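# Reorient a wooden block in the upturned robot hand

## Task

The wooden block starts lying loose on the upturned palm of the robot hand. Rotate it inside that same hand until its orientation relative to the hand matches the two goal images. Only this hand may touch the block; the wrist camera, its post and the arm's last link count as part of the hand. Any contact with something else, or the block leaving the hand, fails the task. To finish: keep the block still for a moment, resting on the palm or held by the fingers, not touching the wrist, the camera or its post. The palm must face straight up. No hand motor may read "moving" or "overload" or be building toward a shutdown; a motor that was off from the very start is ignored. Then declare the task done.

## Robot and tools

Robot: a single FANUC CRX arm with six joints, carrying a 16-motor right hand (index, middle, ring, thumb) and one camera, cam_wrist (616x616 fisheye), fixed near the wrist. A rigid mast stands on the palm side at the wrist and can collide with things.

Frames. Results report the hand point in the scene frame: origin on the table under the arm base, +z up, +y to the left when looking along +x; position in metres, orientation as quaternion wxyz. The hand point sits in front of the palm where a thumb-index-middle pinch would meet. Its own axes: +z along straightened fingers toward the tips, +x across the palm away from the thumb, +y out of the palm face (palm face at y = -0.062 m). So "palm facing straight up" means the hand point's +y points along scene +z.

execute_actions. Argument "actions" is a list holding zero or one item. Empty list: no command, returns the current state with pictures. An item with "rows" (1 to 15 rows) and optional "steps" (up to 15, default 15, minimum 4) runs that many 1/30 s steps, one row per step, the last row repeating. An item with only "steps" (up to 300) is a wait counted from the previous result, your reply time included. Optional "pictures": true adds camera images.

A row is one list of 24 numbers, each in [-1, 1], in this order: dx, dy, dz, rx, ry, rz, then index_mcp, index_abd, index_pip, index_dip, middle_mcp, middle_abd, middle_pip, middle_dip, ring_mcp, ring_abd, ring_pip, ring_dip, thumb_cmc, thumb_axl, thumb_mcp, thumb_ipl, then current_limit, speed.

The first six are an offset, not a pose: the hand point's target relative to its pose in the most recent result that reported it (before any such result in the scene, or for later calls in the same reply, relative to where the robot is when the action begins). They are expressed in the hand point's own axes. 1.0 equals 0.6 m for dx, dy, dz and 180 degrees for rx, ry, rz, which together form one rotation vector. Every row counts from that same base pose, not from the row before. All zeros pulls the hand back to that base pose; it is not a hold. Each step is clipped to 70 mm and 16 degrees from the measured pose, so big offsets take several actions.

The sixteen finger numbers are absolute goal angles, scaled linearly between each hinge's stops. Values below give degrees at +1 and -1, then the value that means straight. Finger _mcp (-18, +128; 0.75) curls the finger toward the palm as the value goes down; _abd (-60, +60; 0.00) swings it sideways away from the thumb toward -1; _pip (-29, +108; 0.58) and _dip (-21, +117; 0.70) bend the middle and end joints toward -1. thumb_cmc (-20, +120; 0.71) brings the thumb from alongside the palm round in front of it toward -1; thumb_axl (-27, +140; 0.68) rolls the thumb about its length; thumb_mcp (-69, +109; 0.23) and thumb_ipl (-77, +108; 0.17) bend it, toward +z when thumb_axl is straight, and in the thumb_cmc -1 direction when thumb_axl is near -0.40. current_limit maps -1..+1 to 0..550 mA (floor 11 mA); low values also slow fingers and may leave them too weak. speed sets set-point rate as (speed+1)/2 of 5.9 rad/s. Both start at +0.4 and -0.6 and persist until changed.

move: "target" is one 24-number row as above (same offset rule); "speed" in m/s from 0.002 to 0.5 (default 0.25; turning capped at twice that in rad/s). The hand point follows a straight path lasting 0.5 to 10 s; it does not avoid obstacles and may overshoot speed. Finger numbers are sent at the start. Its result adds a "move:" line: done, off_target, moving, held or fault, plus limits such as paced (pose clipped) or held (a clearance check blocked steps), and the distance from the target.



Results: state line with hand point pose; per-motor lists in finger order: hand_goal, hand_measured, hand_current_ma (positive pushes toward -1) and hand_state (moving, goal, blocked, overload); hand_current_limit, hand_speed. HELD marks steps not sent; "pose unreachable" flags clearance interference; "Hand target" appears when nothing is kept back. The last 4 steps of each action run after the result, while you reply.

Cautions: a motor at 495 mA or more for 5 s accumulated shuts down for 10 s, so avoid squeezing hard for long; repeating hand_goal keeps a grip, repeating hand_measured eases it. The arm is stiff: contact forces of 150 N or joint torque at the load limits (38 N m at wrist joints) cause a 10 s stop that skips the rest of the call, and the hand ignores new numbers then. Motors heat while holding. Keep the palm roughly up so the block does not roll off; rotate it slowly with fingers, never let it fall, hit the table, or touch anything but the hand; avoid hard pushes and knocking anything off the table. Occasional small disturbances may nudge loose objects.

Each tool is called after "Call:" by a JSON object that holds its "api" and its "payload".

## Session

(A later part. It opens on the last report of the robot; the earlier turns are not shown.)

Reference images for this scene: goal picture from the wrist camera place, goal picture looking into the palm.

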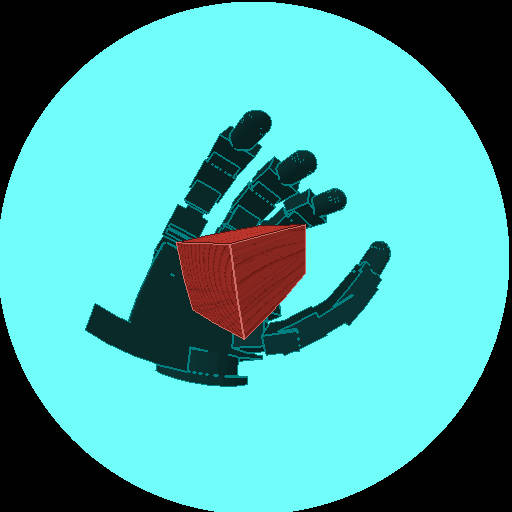

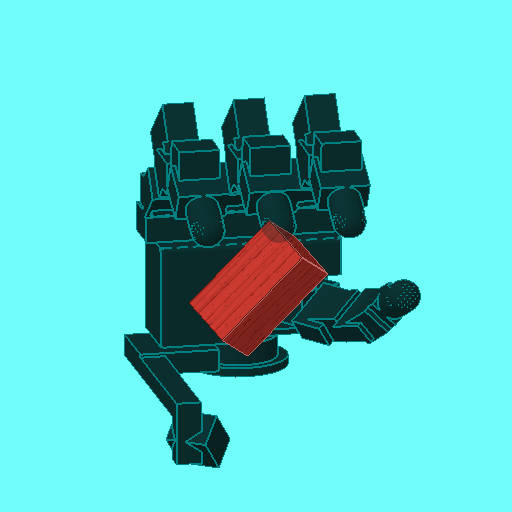

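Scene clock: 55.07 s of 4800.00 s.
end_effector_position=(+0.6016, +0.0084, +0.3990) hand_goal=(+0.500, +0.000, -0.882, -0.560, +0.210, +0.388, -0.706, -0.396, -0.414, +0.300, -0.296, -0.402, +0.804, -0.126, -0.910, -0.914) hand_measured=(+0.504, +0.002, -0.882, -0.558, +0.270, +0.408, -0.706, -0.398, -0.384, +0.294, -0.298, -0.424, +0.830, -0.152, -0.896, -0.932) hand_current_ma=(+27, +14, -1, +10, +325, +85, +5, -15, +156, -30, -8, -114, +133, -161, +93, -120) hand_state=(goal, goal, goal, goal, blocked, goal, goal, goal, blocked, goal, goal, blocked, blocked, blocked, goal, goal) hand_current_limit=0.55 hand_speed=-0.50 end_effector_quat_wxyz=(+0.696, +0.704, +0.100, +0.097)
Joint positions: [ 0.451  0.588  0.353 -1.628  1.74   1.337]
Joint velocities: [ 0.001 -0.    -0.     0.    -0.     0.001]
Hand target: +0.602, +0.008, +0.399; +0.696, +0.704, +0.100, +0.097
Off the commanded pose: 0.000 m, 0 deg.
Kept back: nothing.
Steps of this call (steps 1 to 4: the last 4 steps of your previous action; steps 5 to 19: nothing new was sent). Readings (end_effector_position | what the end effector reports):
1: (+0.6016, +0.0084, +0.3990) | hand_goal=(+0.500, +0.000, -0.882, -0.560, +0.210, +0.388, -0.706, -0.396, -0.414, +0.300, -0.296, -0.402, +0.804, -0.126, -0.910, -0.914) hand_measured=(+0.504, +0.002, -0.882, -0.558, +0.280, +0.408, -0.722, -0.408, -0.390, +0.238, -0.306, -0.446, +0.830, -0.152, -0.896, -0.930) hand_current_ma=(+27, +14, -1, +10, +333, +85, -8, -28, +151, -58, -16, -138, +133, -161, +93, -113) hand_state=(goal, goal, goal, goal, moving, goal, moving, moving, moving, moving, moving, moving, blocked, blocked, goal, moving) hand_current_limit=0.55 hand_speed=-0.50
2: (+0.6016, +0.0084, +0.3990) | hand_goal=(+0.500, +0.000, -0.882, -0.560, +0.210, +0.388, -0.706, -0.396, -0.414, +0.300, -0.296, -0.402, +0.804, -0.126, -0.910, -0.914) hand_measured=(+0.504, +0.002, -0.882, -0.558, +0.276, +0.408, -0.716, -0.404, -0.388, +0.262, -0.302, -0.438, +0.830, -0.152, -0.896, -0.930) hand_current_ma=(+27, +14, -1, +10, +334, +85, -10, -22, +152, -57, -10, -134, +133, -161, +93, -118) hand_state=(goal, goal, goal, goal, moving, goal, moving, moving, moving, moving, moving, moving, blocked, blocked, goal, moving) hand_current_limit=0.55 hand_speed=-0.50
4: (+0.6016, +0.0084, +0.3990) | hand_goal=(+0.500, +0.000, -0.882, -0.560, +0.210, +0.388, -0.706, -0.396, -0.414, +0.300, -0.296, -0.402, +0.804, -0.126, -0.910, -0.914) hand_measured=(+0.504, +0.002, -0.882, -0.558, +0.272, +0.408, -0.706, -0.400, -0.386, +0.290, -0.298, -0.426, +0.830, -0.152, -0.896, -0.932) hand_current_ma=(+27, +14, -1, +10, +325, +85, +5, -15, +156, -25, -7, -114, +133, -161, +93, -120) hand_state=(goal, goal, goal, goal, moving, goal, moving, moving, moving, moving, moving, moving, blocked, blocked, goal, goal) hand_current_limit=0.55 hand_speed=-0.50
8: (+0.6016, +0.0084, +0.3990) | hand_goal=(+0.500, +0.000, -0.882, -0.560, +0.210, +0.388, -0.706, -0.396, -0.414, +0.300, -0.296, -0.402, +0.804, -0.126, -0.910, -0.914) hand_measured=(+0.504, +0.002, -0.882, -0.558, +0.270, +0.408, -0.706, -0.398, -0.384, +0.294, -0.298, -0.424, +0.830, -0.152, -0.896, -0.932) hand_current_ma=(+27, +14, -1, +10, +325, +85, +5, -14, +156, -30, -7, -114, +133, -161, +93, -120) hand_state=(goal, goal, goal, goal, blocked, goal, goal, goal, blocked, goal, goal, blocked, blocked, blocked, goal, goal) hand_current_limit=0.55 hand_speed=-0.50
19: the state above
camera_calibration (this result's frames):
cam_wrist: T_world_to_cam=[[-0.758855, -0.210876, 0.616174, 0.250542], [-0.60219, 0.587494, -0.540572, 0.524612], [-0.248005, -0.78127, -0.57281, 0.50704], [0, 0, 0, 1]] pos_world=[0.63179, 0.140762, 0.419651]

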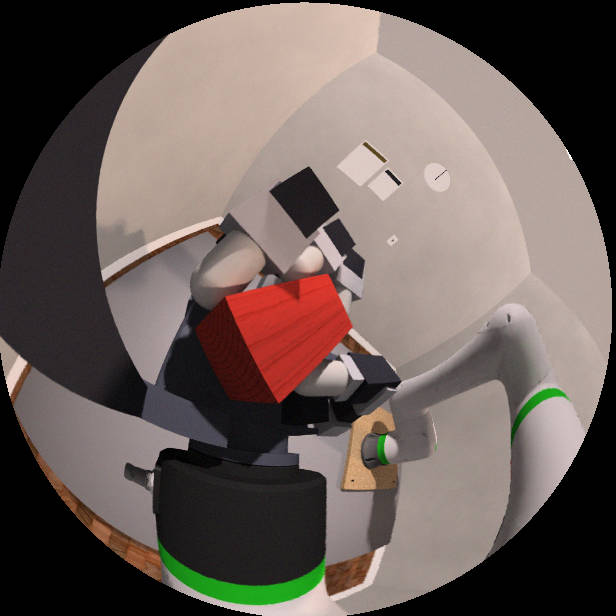

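Call:
{"api": "execute_actions", "payload": {"actions": [{"rows": [
[0,0,0,0,0,0, 0.5,0.0,-0.883,-0.561, 0.206,0.388,-0.700,-0.393, -0.414,0.306,-0.293,-0.394, 0.804,-0.126,-0.910,-0.914, 0.55,-0.5],
[0,0,0,0,0,0, 0.5,0.0,-0.883,-0.561, 0.203,0.388,-0.692,-0.389, -0.413,0.312,-0.290,-0.385, 0.804,-0.126,-0.910,-0.914, 0.55,-0.5],
[0,0,0,0,0,0, 0.5,0.0,-0.883,-0.561, 0.199,0.388,-0.685,-0.386, -0.412,0.319,-0.287,-0.377, 0.804,-0.126,-0.910,-0.914, 0.55,-0.5],
[0,0,0,0,0,0, 0.5,0.0,-0.883,-0.561, 0.195,0.388,-0.678,-0.383, -0.412,0.325,-0.285,-0.368, 0.804,-0.126,-0.910,-0.914, 0.55,-0.5],
[0,0,0,0,0,0, 0.5,0.0,-0.883,-0.561, 0.192,0.388,-0.671,-0.379, -0.411,0.331,-0.282,-0.360, 0.804,-0.126,-0.910,-0.914, 0.55,-0.5],
[0,0,0,0,0,0, 0.5,0.0,-0.883,-0.561, 0.188,0.388,-0.663,-0.376, -0.410,0.337,-0.279,-0.351, 0.804,-0.126,-0.910,-0.914, 0.55,-0.5],
[0,0,0,0,0,0, 0.5,0.0,-0.883,-0.561, 0.184,0.388,-0.656,-0.373, -0.409,0.344,-0.276,-0.343, 0.804,-0.126,-0.910,-0.914, 0.55,-0.5],
[0,0,0,0,0,0, 0.5,0.0,-0.883,-0.561, 0.181,0.388,-0.649,-0.369, -0.408,0.350,-0.273,-0.335, 0.804,-0.126,-0.910,-0.914, 0.55,-0.5],
[0,0,0,0,0,0, 0.5,0.0,-0.883,-0.561, 0.177,0.388,-0.642,-0.366, -0.407,0.356,-0.270,-0.326, 0.804,-0.126,-0.910,-0.914, 0.55,-0.5],
[0,0,0,0,0,0, 0.5,0.0,-0.883,-0.561, 0.173,0.388,-0.634,-0.363, -0.407,0.362,-0.268,-0.318, 0.804,-0.126,-0.910,-0.914, 0.55,-0.5],
[0,0,0,0,0,0, 0.5,0.0,-0.883,-0.561, 0.170,0.388,-0.627,-0.359, -0.406,0.369,-0.265,-0.309, 0.804,-0.126,-0.910,-0.914, 0.55,-0.5],
[0,0,0,0,0,0, 0.5,0.0,-0.883,-0.561, 0.166,0.388,-0.620,-0.356, -0.405,0.375,-0.262,-0.301, 0.804,-0.126,-0.910,-0.914, 0.55,-0.5]
], "steps": 15}]}}

Call:
{"api": "wait", "payload": {"seconds": 0.5}}

Call:
{"api": "zoom_image", "payload": {"camera": "cam_wrist", "region": [180, 200, 430, 450]}}

Scene clock: 56.40 s of 4800.00 s.
end_effector_position=(+0.6016, +0.0084, +0.3990) hand_goal=(+0.500, +0.000, -0.882, -0.560, +0.170, +0.388, -0.626, -0.358, -0.406, +0.370, -0.264, -0.308, +0.804, -0.126, -0.910, -0.914) hand_measured=(+0.504, +0.002, -0.882, -0.558, +0.232, +0.408, -0.640, -0.366, -0.380, +0.346, -0.272, -0.346, +0.830, -0.152, -0.898, -0.940) hand_current_ma=(+27, +14, -1, +10, +278, +85, +5, -3, +144, -46, -10, -98, +133, -161, +75, -183) hand_state=(goal, goal, goal, goal, moving, goal, moving, moving, blocked, moving, moving, moving, blocked, blocked, moving, moving) hand_current_limit=0.55 hand_speed=-0.50 end_effector_quat_wxyz=(+0.696, +0.704, +0.100, +0.097)
Joint positions: [ 0.451  0.588  0.353 -1.628  1.74   1.337]
Joint velocities: [ 0.    -0.    -0.001  0.     0.    -0.002]
Steps of this call (steps 1 to 29: nothing new was sent; steps 30 to 40: the first 11 steps of this action). Readings (end_effector_position | what the end effector reports):
30: (+0.6016, +0.0084, +0.3990) | hand_goal=(+0.500, +0.000, -0.882, -0.560, +0.206, +0.388, -0.700, -0.392, -0.414, +0.306, -0.292, -0.394, +0.804, -0.126, -0.910, -0.914) hand_measured=(+0.504, +0.002, -0.882, -0.558, +0.270, +0.408, -0.706, -0.398, -0.384, +0.294, -0.298, -0.424, +0.830, -0.152, -0.896, -0.932) hand_current_ma=(+27, +14, -1, +10, +325, +85, +5, -15, +156, -30, -8, -114, +133, -161, +93, -120) hand_state=(goal, goal, goal, goal, moving, goal, moving, moving, blocked, moving, moving, moving, blocked, blocked, goal, goal) hand_current_limit=0.55 hand_speed=-0.50
31: (+0.6016, +0.0084, +0.3990) | hand_goal=(+0.500, +0.000, -0.882, -0.560, +0.204, +0.388, -0.692, -0.388, -0.412, +0.312, -0.290, -0.384, +0.804, -0.126, -0.910, -0.914) hand_measured=(+0.504, +0.002, -0.882, -0.558, +0.270, +0.408, -0.704, -0.398, -0.384, +0.294, -0.296, -0.424, +0.830, -0.152, -0.896, -0.932) hand_current_ma=(+27, +14, -1, +10, +334, +85, -5, -21, +157, -40, -14, -129, +133, -161, +93, -122) hand_state=(goal, goal, goal, goal, moving, goal, moving, moving, moving, moving, moving, moving, blocked, blocked, goal, goal) hand_current_limit=0.55 hand_speed=-0.50
33: (+0.6016, +0.0084, +0.3990) | hand_goal=(+0.500, +0.000, -0.882, -0.560, +0.196, +0.388, -0.678, -0.382, -0.412, +0.326, -0.284, -0.368, +0.804, -0.126, -0.910, -0.914) hand_measured=(+0.504, +0.002, -0.882, -0.558, +0.264, +0.408, -0.692, -0.392, -0.384, +0.304, -0.292, -0.410, +0.830, -0.152, -0.896, -0.932) hand_current_ma=(+27, +14, -1, +10, +317, +85, -3, -10, +159, -42, -12, -125, +133, -161, +93, -135) hand_state=(goal, goal, goal, goal, moving, goal, moving, moving, moving, moving, moving, moving, blocked, blocked, goal, moving) hand_current_limit=0.55 hand_speed=-0.50
37: (+0.6016, +0.0084, +0.3990) | hand_goal=(+0.500, +0.000, -0.882, -0.560, +0.182, +0.388, -0.648, -0.368, -0.408, +0.350, -0.272, -0.334, +0.804, -0.126, -0.910, -0.914) hand_measured=(+0.504, +0.002, -0.882, -0.558, +0.246, +0.408, -0.662, -0.376, -0.380, +0.328, -0.280, -0.374, +0.830, -0.152, -0.896, -0.936) hand_current_ma=(+27, +14, -1, +10, +301, +85, +8, -5, +151, -41, -7, -112, +133, -161, +93, -166) hand_state=(goal, goal, goal, goal, moving, goal, moving, moving, moving, moving, moving, moving, blocked, blocked, goal, moving) hand_current_limit=0.55 hand_speed=-0.50
40: the state above

Scene clock: 57.03 s of 4800.00 s.
end_effector_position=(+0.6016, +0.0084, +0.3990) hand_goal=(+0.500, +0.000, -0.882, -0.560, +0.166, +0.388, -0.620, -0.356, -0.404, +0.376, -0.262, -0.300, +0.804, -0.126, -0.910, -0.914) hand_measured=(+0.504, +0.002, -0.882, -0.558, +0.214, +0.408, -0.616, -0.356, -0.378, +0.364, -0.266, -0.314, +0.828, -0.152, -0.900, -0.944) hand_current_ma=(+27, +14, -1, +10, +256, +85, +18, +3, +138, -52, -17, -75, +127, -161, +62, -198) hand_state=(goal, goal, goal, goal, blocked, goal, goal, goal, blocked, goal, goal, goal, blocked, blocked, goal, blocked) hand_current_limit=0.55 hand_speed=-0.50 end_effector_quat_wxyz=(+0.696, +0.704, +0.100, +0.097)
Joint positions: [ 0.451  0.588  0.353 -1.628  1.74   1.337]
Joint velocities: [ 0.    -0.    -0.    -0.    -0.     0.001]
Hand target: +0.602, +0.008, +0.399; +0.696, +0.704, +0.100, +0.097
Off the commanded pose: 0.000 m, 0 deg.
Kept back: nothing.
Steps of this call (steps 1 to 4: the last 4 steps of your previous action; steps 5 to 19: nothing new was sent). Readings (end_effector_position | what the end effector reports):
1: (+0.6016, +0.0084, +0.3990) | hand_goal=(+0.500, +0.000, -0.882, -0.560, +0.166, +0.388, -0.620, -0.356, -0.404, +0.376, -0.262, -0.300, +0.804, -0.126, -0.910, -0.914) hand_measured=(+0.504, +0.002, -0.882, -0.558, +0.226, +0.408, -0.634, -0.362, -0.378, +0.352, -0.270, -0.338, +0.830, -0.152, -0.898, -0.940) hand_current_ma=(+27, +14, -1, +10, +270, +85, +2, -5, +145, -53, -12, -94, +133, -161, +69, -191) hand_state=(goal, goal, goal, goal, moving, goal, moving, moving, moving, moving, moving, moving, blocked, blocked, moving, moving) hand_current_limit=0.55 hand_speed=-0.50
2: (+0.6016, +0.0084, +0.3990) | hand_goal=(+0.500, +0.000, -0.882, -0.560, +0.166, +0.388, -0.620, -0.356, -0.404, +0.376, -0.262, -0.300, +0.804, -0.126, -0.910, -0.914) hand_measured=(+0.504, +0.002, -0.882, -0.558, +0.220, +0.408, -0.626, -0.360, -0.378, +0.358, -0.266, -0.328, +0.830, -0.152, -0.900, -0.942) hand_current_ma=(+27, +14, -1, +10, +263, +85, +7, -1, +137, -52, -13, -88, +128, -161, +59, -198) hand_state=(goal, goal, goal, goal, moving, goal, moving, moving, moving, moving, moving, moving, blocked, blocked, moving, moving) hand_current_limit=0.55 hand_speed=-0.50
4: (+0.6016, +0.0084, +0.3990) | hand_goal=(+0.500, +0.000, -0.882, -0.560, +0.166, +0.388, -0.620, -0.356, -0.404, +0.376, -0.262, -0.300, +0.804, -0.126, -0.910, -0.914) hand_measured=(+0.504, +0.002, -0.882, -0.558, +0.214, +0.408, -0.618, -0.356, -0.378, +0.364, -0.266, -0.316, +0.828, -0.152, -0.900, -0.942) hand_current_ma=(+27, +14, -1, +10, +255, +85, +18, +3, +138, -51, -17, -74, +127, -161, +62, -199) hand_state=(goal, goal, goal, goal, moving, goal, moving, moving, blocked, moving, goal, moving, blocked, blocked, goal, blocked) hand_current_limit=0.55 hand_speed=-0.50
8: (+0.6016, +0.0084, +0.3990) | hand_goal=(+0.500, +0.000, -0.882, -0.560, +0.166, +0.388, -0.620, -0.356, -0.404, +0.376, -0.262, -0.300, +0.804, -0.126, -0.910, -0.914) hand_measured=(+0.504, +0.002, -0.882, -0.558, +0.214, +0.408, -0.616, -0.356, -0.378, +0.364, -0.266, -0.314, +0.828, -0.152, -0.900, -0.944) hand_current_ma=(+27, +14, -1, +10, +256, +85, +18, +3, +138, -52, -17, -75, +127, -161, +62, -198) hand_state=(goal, goal, goal, goal, blocked, goal, goal, goal, blocked, goal, goal, goal, blocked, blocked, goal, blocked) hand_current_limit=0.55 hand_speed=-0.50
19: the state above
camera_calibration (this result's frames):
cam_wrist: T_world_to_cam=[[-0.758855, -0.210876, 0.616174, 0.250542], [-0.60219, 0.587494, -0.540572, 0.524612], [-0.248005, -0.78127, -0.57281, 0.50704], [0, 0, 0, 1]] pos_world=[0.63179, 0.140762, 0.419651]

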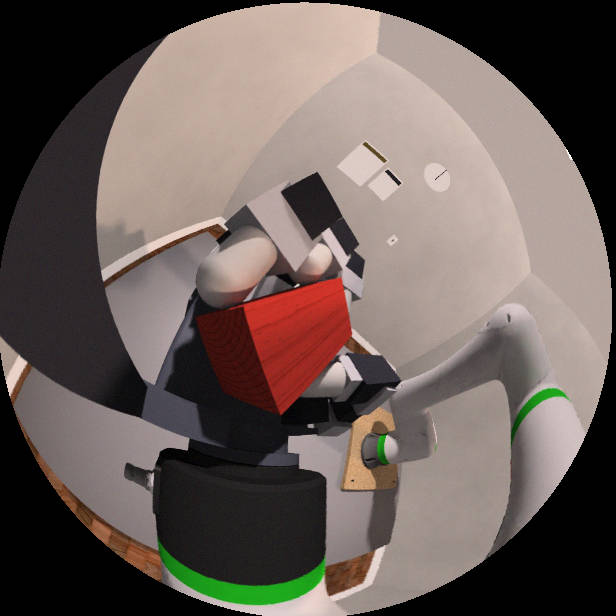

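Region (180, 200, 430, 450) of cam_wrist's 616x616 image, scaled by 2.016, with more detail than that image has.

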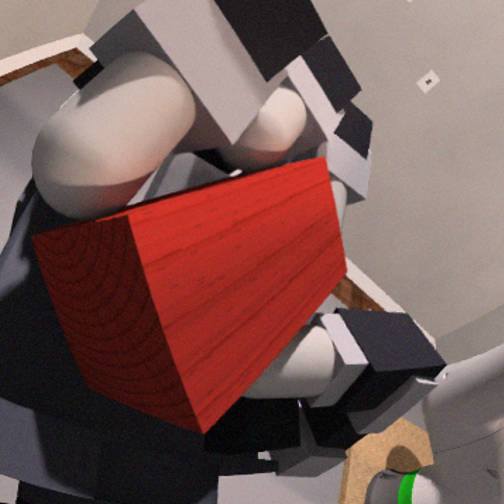

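Call:
{"api": "execute_actions", "payload": {"actions": [{"rows": [
[0,0,0,0,0,0, 0.5,0.0,-0.883,-0.561, 0.162,0.388,-0.612,-0.352, -0.405,0.378,-0.260,-0.295, 0.804,-0.126,-0.910,-0.914, 0.55,-0.5],
[0,0,0,0,0,0, 0.5,0.0,-0.883,-0.561, 0.158,0.388,-0.604,-0.349, -0.404,0.380,-0.258,-0.290, 0.804,-0.126,-0.910,-0.914, 0.55,-0.5],
[0,0,0,0,0,0, 0.5,0.0,-0.883,-0.561, 0.154,0.388,-0.596,-0.345, -0.404,0.383,-0.256,-0.284, 0.804,-0.126,-0.910,-0.914, 0.55,-0.5],
[0,0,0,0,0,0, 0.5,0.0,-0.883,-0.561, 0.150,0.388,-0.588,-0.341, -0.403,0.385,-0.254,-0.279, 0.804,-0.126,-0.910,-0.914, 0.55,-0.5],
[0,0,0,0,0,0, 0.5,0.0,-0.883,-0.561, 0.146,0.388,-0.580,-0.337, -0.403,0.388,-0.252,-0.273, 0.804,-0.126,-0.910,-0.914, 0.55,-0.5],
[0,0,0,0,0,0, 0.5,0.0,-0.883,-0.561, 0.142,0.388,-0.573,-0.334, -0.402,0.390,-0.251,-0.267, 0.804,-0.126,-0.910,-0.914, 0.55,-0.5],
[0,0,0,0,0,0, 0.5,0.0,-0.883,-0.561, 0.138,0.388,-0.565,-0.330, -0.402,0.393,-0.249,-0.262, 0.804,-0.126,-0.910,-0.914, 0.55,-0.5],
[0,0,0,0,0,0, 0.5,0.0,-0.883,-0.561, 0.134,0.388,-0.557,-0.326, -0.401,0.395,-0.247,-0.256, 0.804,-0.126,-0.910,-0.914, 0.55,-0.5],
[0,0,0,0,0,0, 0.5,0.0,-0.883,-0.561, 0.130,0.388,-0.549,-0.323, -0.401,0.398,-0.245,-0.251, 0.804,-0.126,-0.910,-0.914, 0.55,-0.5],
[0,0,0,0,0,0, 0.5,0.0,-0.883,-0.561, 0.126,0.388,-0.541,-0.319, -0.400,0.400,-0.243,-0.245, 0.804,-0.126,-0.910,-0.914, 0.55,-0.5]
], "steps": 15}]}}

Call:
{"api": "wait", "payload": {"seconds": 0.6}}

Call:
{"api": "zoom_image", "payload": {"camera": "cam_wrist", "region": [180, 200, 430, 450]}}

Scene clock: 57.97 s of 4800.00 s.
end_effector_position=(+0.6016, +0.0084, +0.3990) hand_goal=(+0.500, +0.000, -0.882, -0.560, +0.126, +0.388, -0.540, -0.318, -0.400, +0.400, -0.242, -0.244, +0.804, -0.126, -0.910, -0.914) hand_measured=(+0.504, +0.002, -0.882, -0.558, +0.172, +0.402, -0.550, -0.326, -0.374, +0.380, -0.246, -0.258, +0.822, -0.148, -0.906, -0.946) hand_current_ma=(+27, +14, -1, +10, +216, +61, -11, -17, +136, -82, -10, -39, +89, -143, +29, -215) hand_state=(goal, goal, goal, goal, moving, goal, moving, moving, blocked, moving, moving, moving, goal, blocked, goal, blocked) hand_current_limit=0.55 hand_speed=-0.50 end_effector_quat_wxyz=(+0.696, +0.704, +0.100, +0.097)
Joint positions: [ 0.451  0.588  0.353 -1.628  1.74   1.337]
Joint velocities: [ 0.    -0.    -0.    -0.    -0.     0.001]
Steps of this call (steps 1 to 17: nothing new was sent; steps 18 to 28: the first 11 steps of this action). Readings (end_effector_position | what the end effector reports):
18: (+0.6016, +0.0084, +0.3990) | hand_goal=(+0.500, +0.000, -0.882, -0.560, +0.162, +0.388, -0.612, -0.352, -0.404, +0.378, -0.260, -0.294, +0.804, -0.126, -0.910, -0.914) hand_measured=(+0.504, +0.002, -0.882, -0.558, +0.214, +0.408, -0.616, -0.356, -0.378, +0.364, -0.266, -0.314, +0.828, -0.152, -0.900, -0.944) hand_current_ma=(+27, +14, -1, +10, +256, +85, +18, +3, +138, -52, -17, -75, +127, -161, +62, -198) hand_state=(goal, goal, goal, goal, moving, goal, moving, moving, blocked, moving, moving, moving, blocked, blocked, goal, blocked) hand_current_limit=0.55 hand_speed=-0.50
19: (+0.6016, +0.0084, +0.3990) | hand_goal=(+0.500, +0.000, -0.882, -0.560, +0.158, +0.388, -0.604, -0.348, -0.404, +0.380, -0.258, -0.290, +0.804, -0.126, -0.910, -0.914) hand_measured=(+0.504, +0.002, -0.882, -0.558, +0.214, +0.408, -0.616, -0.354, -0.378, +0.364, -0.264, -0.314, +0.828, -0.152, -0.900, -0.944) hand_current_ma=(+27, +14, -1, +10, +261, +85, +2, -5, +139, -56, -18, -83, +123, -161, +57, -200) hand_state=(goal, goal, goal, goal, moving, goal, moving, moving, blocked, moving, moving, moving, blocked, blocked, goal, blocked) hand_current_limit=0.55 hand_speed=-0.50
21: (+0.6016, +0.0084, +0.3990) | hand_goal=(+0.500, +0.000, -0.882, -0.560, +0.150, +0.388, -0.588, -0.340, -0.402, +0.386, -0.254, -0.278, +0.804, -0.126, -0.910, -0.914) hand_measured=(+0.504, +0.002, -0.882, -0.558, +0.204, +0.408, -0.604, -0.350, -0.378, +0.366, -0.260, -0.304, +0.826, -0.152, -0.902, -0.944) hand_current_ma=(+27, +14, -1, +10, +242, +85, -5, -13, +139, -68, -14, -62, +109, -161, +39, -211) hand_state=(goal, goal, goal, goal, moving, goal, moving, moving, moving, moving, moving, moving, moving, blocked, moving, blocked) hand_current_limit=0.55 hand_speed=-0.50
25: (+0.6016, +0.0084, +0.3990) | hand_goal=(+0.500, +0.000, -0.882, -0.560, +0.134, +0.388, -0.556, -0.326, -0.400, +0.396, -0.246, -0.256, +0.804, -0.126, -0.910, -0.914) hand_measured=(+0.504, +0.002, -0.882, -0.558, +0.186, +0.404, -0.574, -0.336, -0.376, +0.374, -0.252, -0.276, +0.822, -0.150, -0.906, -0.946) hand_current_ma=(+27, +14, -1, +10, +227, +70, -9, -17, +139, -81, -11, -42, +95, -148, +30, -216) hand_state=(goal, goal, goal, goal, moving, goal, moving, moving, moving, moving, moving, moving, goal, blocked, goal, blocked) hand_current_limit=0.55 hand_speed=-0.50
28: the state above

Scene clock: 58.70 s of 4800.00 s.
end_effector_position=(+0.6016, +0.0084, +0.3990) hand_goal=(+0.500, +0.000, -0.882, -0.560, +0.126, +0.388, -0.540, -0.318, -0.400, +0.400, -0.242, -0.244, +0.804, -0.126, -0.910, -0.914) hand_measured=(+0.504, +0.002, -0.882, -0.558, +0.166, +0.400, -0.540, -0.320, -0.374, +0.382, -0.244, -0.250, +0.820, -0.148, -0.906, -0.946) hand_current_ma=(+27, +14, -1, +10, +210, +57, +0, -11, +136, -82, -6, -28, +87, -142, +27, -215) hand_state=(goal, goal, goal, goal, blocked, goal, goal, goal, blocked, goal, goal, goal, goal, blocked, goal, blocked) hand_current_limit=0.55 hand_speed=-0.50 end_effector_quat_wxyz=(+0.696, +0.704, +0.100, +0.097)
Joint positions: [ 0.451  0.588  0.353 -1.628  1.74   1.337]
Joint velocities: [ 0.001  0.    -0.    -0.    -0.    -0.002]
Hand target: +0.602, +0.008, +0.399; +0.696, +0.704, +0.100, +0.097
Off the commanded pose: 0.000 m, 0 deg.
Kept back: nothing.
Steps of this call (steps 1 to 4: the last 4 steps of your previous action; steps 5 to 22: nothing new was sent). Readings (end_effector_position | what the end effector reports):
1: (+0.6016, +0.0084, +0.3990) | hand_goal=(+0.500, +0.000, -0.882, -0.560, +0.126, +0.388, -0.540, -0.318, -0.400, +0.400, -0.242, -0.244, +0.804, -0.126, -0.910, -0.914) hand_measured=(+0.504, +0.002, -0.882, -0.558, +0.168, +0.402, -0.544, -0.322, -0.374, +0.382, -0.244, -0.252, +0.822, -0.148, -0.906, -0.946) hand_current_ma=(+27, +14, -1, +10, +207, +59, +2, -10, +136, -80, -6, -27, +88, -143, +27, -215) hand_state=(goal, goal, goal, goal, moving, goal, moving, moving, blocked, moving, moving, moving, goal, blocked, goal, blocked) hand_current_limit=0.55 hand_speed=-0.50
2: (+0.6016, +0.0084, +0.3990) | hand_goal=(+0.500, +0.000, -0.882, -0.560, +0.126, +0.388, -0.540, -0.318, -0.400, +0.400, -0.242, -0.244, +0.804, -0.126, -0.910, -0.914) hand_measured=(+0.504, +0.002, -0.882, -0.558, +0.166, +0.402, -0.542, -0.320, -0.374, +0.382, -0.244, -0.250, +0.822, -0.148, -0.906, -0.946) hand_current_ma=(+27, +14, -1, +10, +209, +58, +1, -11, +136, -82, -6, -28, +87, -142, +27, -215) hand_state=(goal, goal, goal, goal, moving, goal, moving, moving, blocked, goal, moving, moving, goal, blocked, goal, blocked) hand_current_limit=0.55 hand_speed=-0.50
4: (+0.6016, +0.0084, +0.3990) | hand_goal=(+0.500, +0.000, -0.882, -0.560, +0.126, +0.388, -0.540, -0.318, -0.400, +0.400, -0.242, -0.244, +0.804, -0.126, -0.910, -0.914) hand_measured=(+0.504, +0.002, -0.882, -0.558, +0.166, +0.402, -0.540, -0.320, -0.374, +0.382, -0.244, -0.250, +0.820, -0.148, -0.906, -0.946) hand_current_ma=(+27, +14, -1, +10, +210, +57, +0, -11, +136, -82, -6, -28, +87, -142, +27, -215) hand_state=(goal, goal, goal, goal, blocked, goal, goal, goal, blocked, goal, goal, goal, goal, blocked, goal, blocked) hand_current_limit=0.55 hand_speed=-0.50
8: (+0.6016, +0.0084, +0.3990) | hand_goal=(+0.500, +0.000, -0.882, -0.560, +0.126, +0.388, -0.540, -0.318, -0.400, +0.400, -0.242, -0.244, +0.804, -0.126, -0.910, -0.914) hand_measured=(+0.504, +0.002, -0.882, -0.558, +0.166, +0.400, -0.540, -0.320, -0.374, +0.382, -0.244, -0.250, +0.820, -0.148, -0.906, -0.946) hand_current_ma=(+27, +14, -1, +10, +210, +57, +0, -11, +136, -82, -6, -28, +87, -142, +27, -215) hand_state=(goal, goal, goal, goal, blocked, goal, goal, goal, blocked, goal, goal, goal, goal, blocked, goal, blocked) hand_current_limit=0.55 hand_speed=-0.50
22: the state above
camera_calibration (this result's frames):
cam_wrist: T_world_to_cam=[[-0.758855, -0.210876, 0.616174, 0.250542], [-0.60219, 0.587494, -0.540572, 0.524612], [-0.248004, -0.78127, -0.57281, 0.50704], [0, 0, 0, 1]] pos_world=[0.63179, 0.140762, 0.419651]

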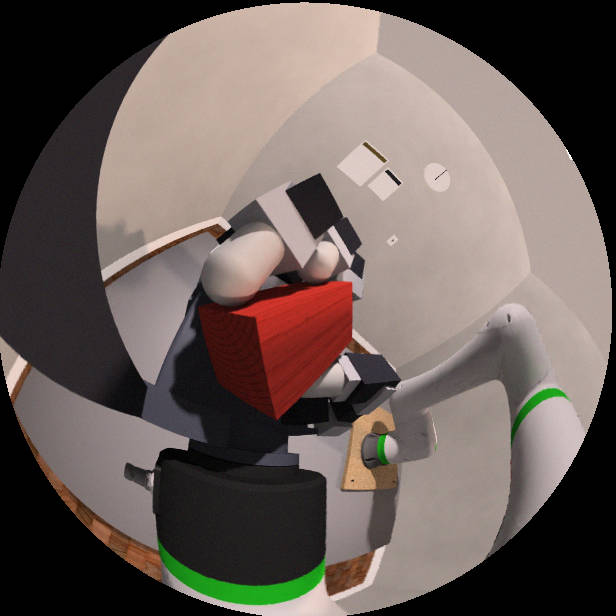

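Region (180, 200, 430, 450) of cam_wrist's 616x616 image, scaled by 2.016, with more detail than that image has.

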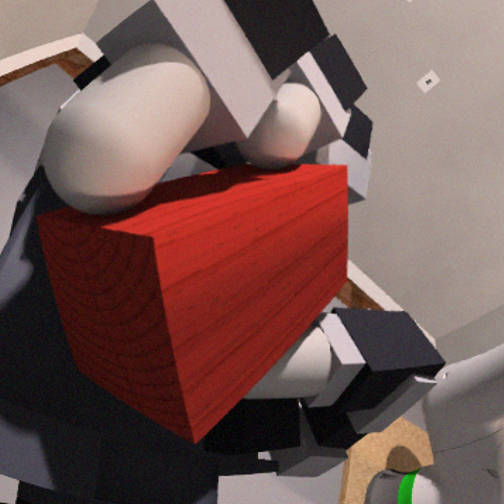

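Call:
{"api": "wait", "payload": {"seconds": 1.0}}

Scene clock: 61.20 s of 4800.00 s.
end_effector_position=(+0.6016, +0.0084, +0.3990) hand_goal=(+0.500, +0.000, -0.882, -0.560, +0.126, +0.388, -0.540, -0.318, -0.400, +0.400, -0.242, -0.244, +0.804, -0.126, -0.910, -0.914) hand_measured=(+0.504, +0.002, -0.882, -0.558, +0.166, +0.400, -0.540, -0.320, -0.374, +0.382, -0.244, -0.250, +0.820, -0.148, -0.906, -0.946) hand_current_ma=(+27, +14, -1, +10, +210, +57, +0, -11, +136, -82, -6, -28, +87, -142, +27, -215) hand_state=(goal, goal, goal, goal, blocked, goal, goal, goal, blocked, goal, goal, goal, goal, blocked, goal, blocked) hand_current_limit=0.55 hand_speed=-0.50 end_effector_quat_wxyz=(+0.696, +0.704, +0.100, +0.097)
Joint positions: [ 0.451  0.588  0.353 -1.628  1.74   1.337]
Joint velocities: [ 0.001 -0.    -0.     0.     0.    -0.001]
Hand target: +0.602, +0.008, +0.399; +0.696, +0.704, +0.100, +0.097
Off the commanded pose: 0.000 m, 0 deg.
Kept back: nothing.
Steps of this call (steps 1 to 75: nothing new was sent). Readings (end_effector_position | what the end effector reports):
1: (+0.6016, +0.0084, +0.3990) | hand_goal=(+0.500, +0.000, -0.882, -0.560, +0.126, +0.388, -0.540, -0.318, -0.400, +0.400, -0.242, -0.244, +0.804, -0.126, -0.910, -0.914) hand_measured=(+0.504, +0.002, -0.882, -0.558, +0.166, +0.400, -0.540, -0.320, -0.374, +0.382, -0.244, -0.250, +0.820, -0.148, -0.906, -0.946) hand_current_ma=(+27, +14, -1, +10, +210, +57, +0, -11, +136, -82, -6, -28, +87, -142, +27, -215) hand_state=(goal, goal, goal, goal, blocked, goal, goal, goal, blocked, goal, goal, goal, goal, blocked, goal, blocked) hand_current_limit=0.55 hand_speed=-0.50
2: (+0.6016, +0.0084, +0.3990) | hand_goal=(+0.500, +0.000, -0.882, -0.560, +0.126, +0.388, -0.540, -0.318, -0.400, +0.400, -0.242, -0.244, +0.804, -0.126, -0.910, -0.914) hand_measured=(+0.504, +0.002, -0.882, -0.558, +0.166, +0.400, -0.540, -0.320, -0.374, +0.382, -0.244, -0.250, +0.820, -0.148, -0.906, -0.946) hand_current_ma=(+27, +14, -1, +10, +210, +57, +0, -11, +136, -82, -6, -28, +87, -142, +27, -215) hand_state=(goal, goal, goal, goal, blocked, goal, goal, goal, blocked, goal, goal, goal, goal, blocked, goal, blocked) hand_current_limit=0.55 hand_speed=-0.50
4: (+0.6016, +0.0084, +0.3990) | hand_goal=(+0.500, +0.000, -0.882, -0.560, +0.126, +0.388, -0.540, -0.318, -0.400, +0.400, -0.242, -0.244, +0.804, -0.126, -0.910, -0.914) hand_measured=(+0.504, +0.002, -0.882, -0.558, +0.166, +0.400, -0.540, -0.320, -0.374, +0.382, -0.244, -0.250, +0.820, -0.148, -0.906, -0.946) hand_current_ma=(+27, +14, -1, +10, +210, +57, +0, -11, +136, -82, -6, -28, +87, -142, +27, -215) hand_state=(goal, goal, goal, goal, blocked, goal, goal, goal, blocked, goal, goal, goal, goal, blocked, goal, blocked) hand_current_limit=0.55 hand_speed=-0.50
8: (+0.6016, +0.0084, +0.3990) | hand_goal=(+0.500, +0.000, -0.882, -0.560, +0.126, +0.388, -0.540, -0.318, -0.400, +0.400, -0.242, -0.244, +0.804, -0.126, -0.910, -0.914) hand_measured=(+0.504, +0.002, -0.882, -0.558, +0.166, +0.400, -0.540, -0.320, -0.374, +0.382, -0.244, -0.250, +0.820, -0.148, -0.906, -0.946) hand_current_ma=(+27, +14, -1, +10, +210, +57, +0, -11, +136, -82, -6, -28, +87, -142, +27, -215) hand_state=(goal, goal, goal, goal, blocked, goal, goal, goal, blocked, goal, goal, goal, goal, blocked, goal, blocked) hand_current_limit=0.55 hand_speed=-0.50
75: the state above
camera_calibration (this result's frames):
cam_wrist: T_world_to_cam=[[-0.758855, -0.210876, 0.616174, 0.250542], [-0.60219, 0.587494, -0.540572, 0.524612], [-0.248004, -0.78127, -0.57281, 0.50704], [0, 0, 0, 1]] pos_world=[0.63179, 0.140762, 0.419651]

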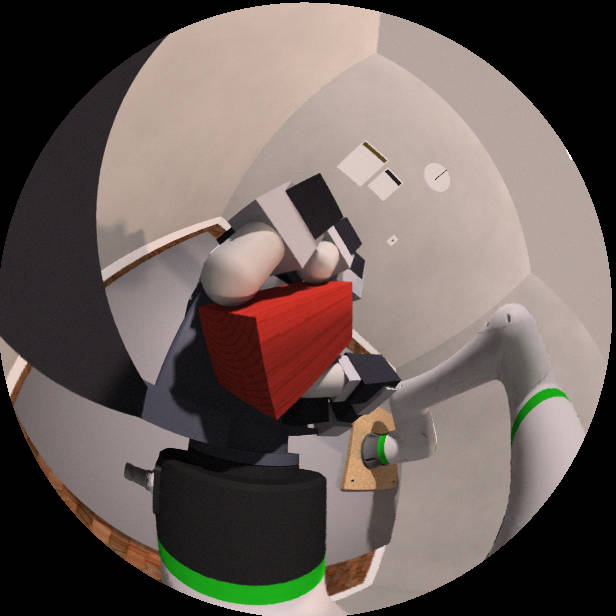

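Call:
{"api": "finished_scene", "payload": {"scene": 2}}

The scene is finished: the task was done.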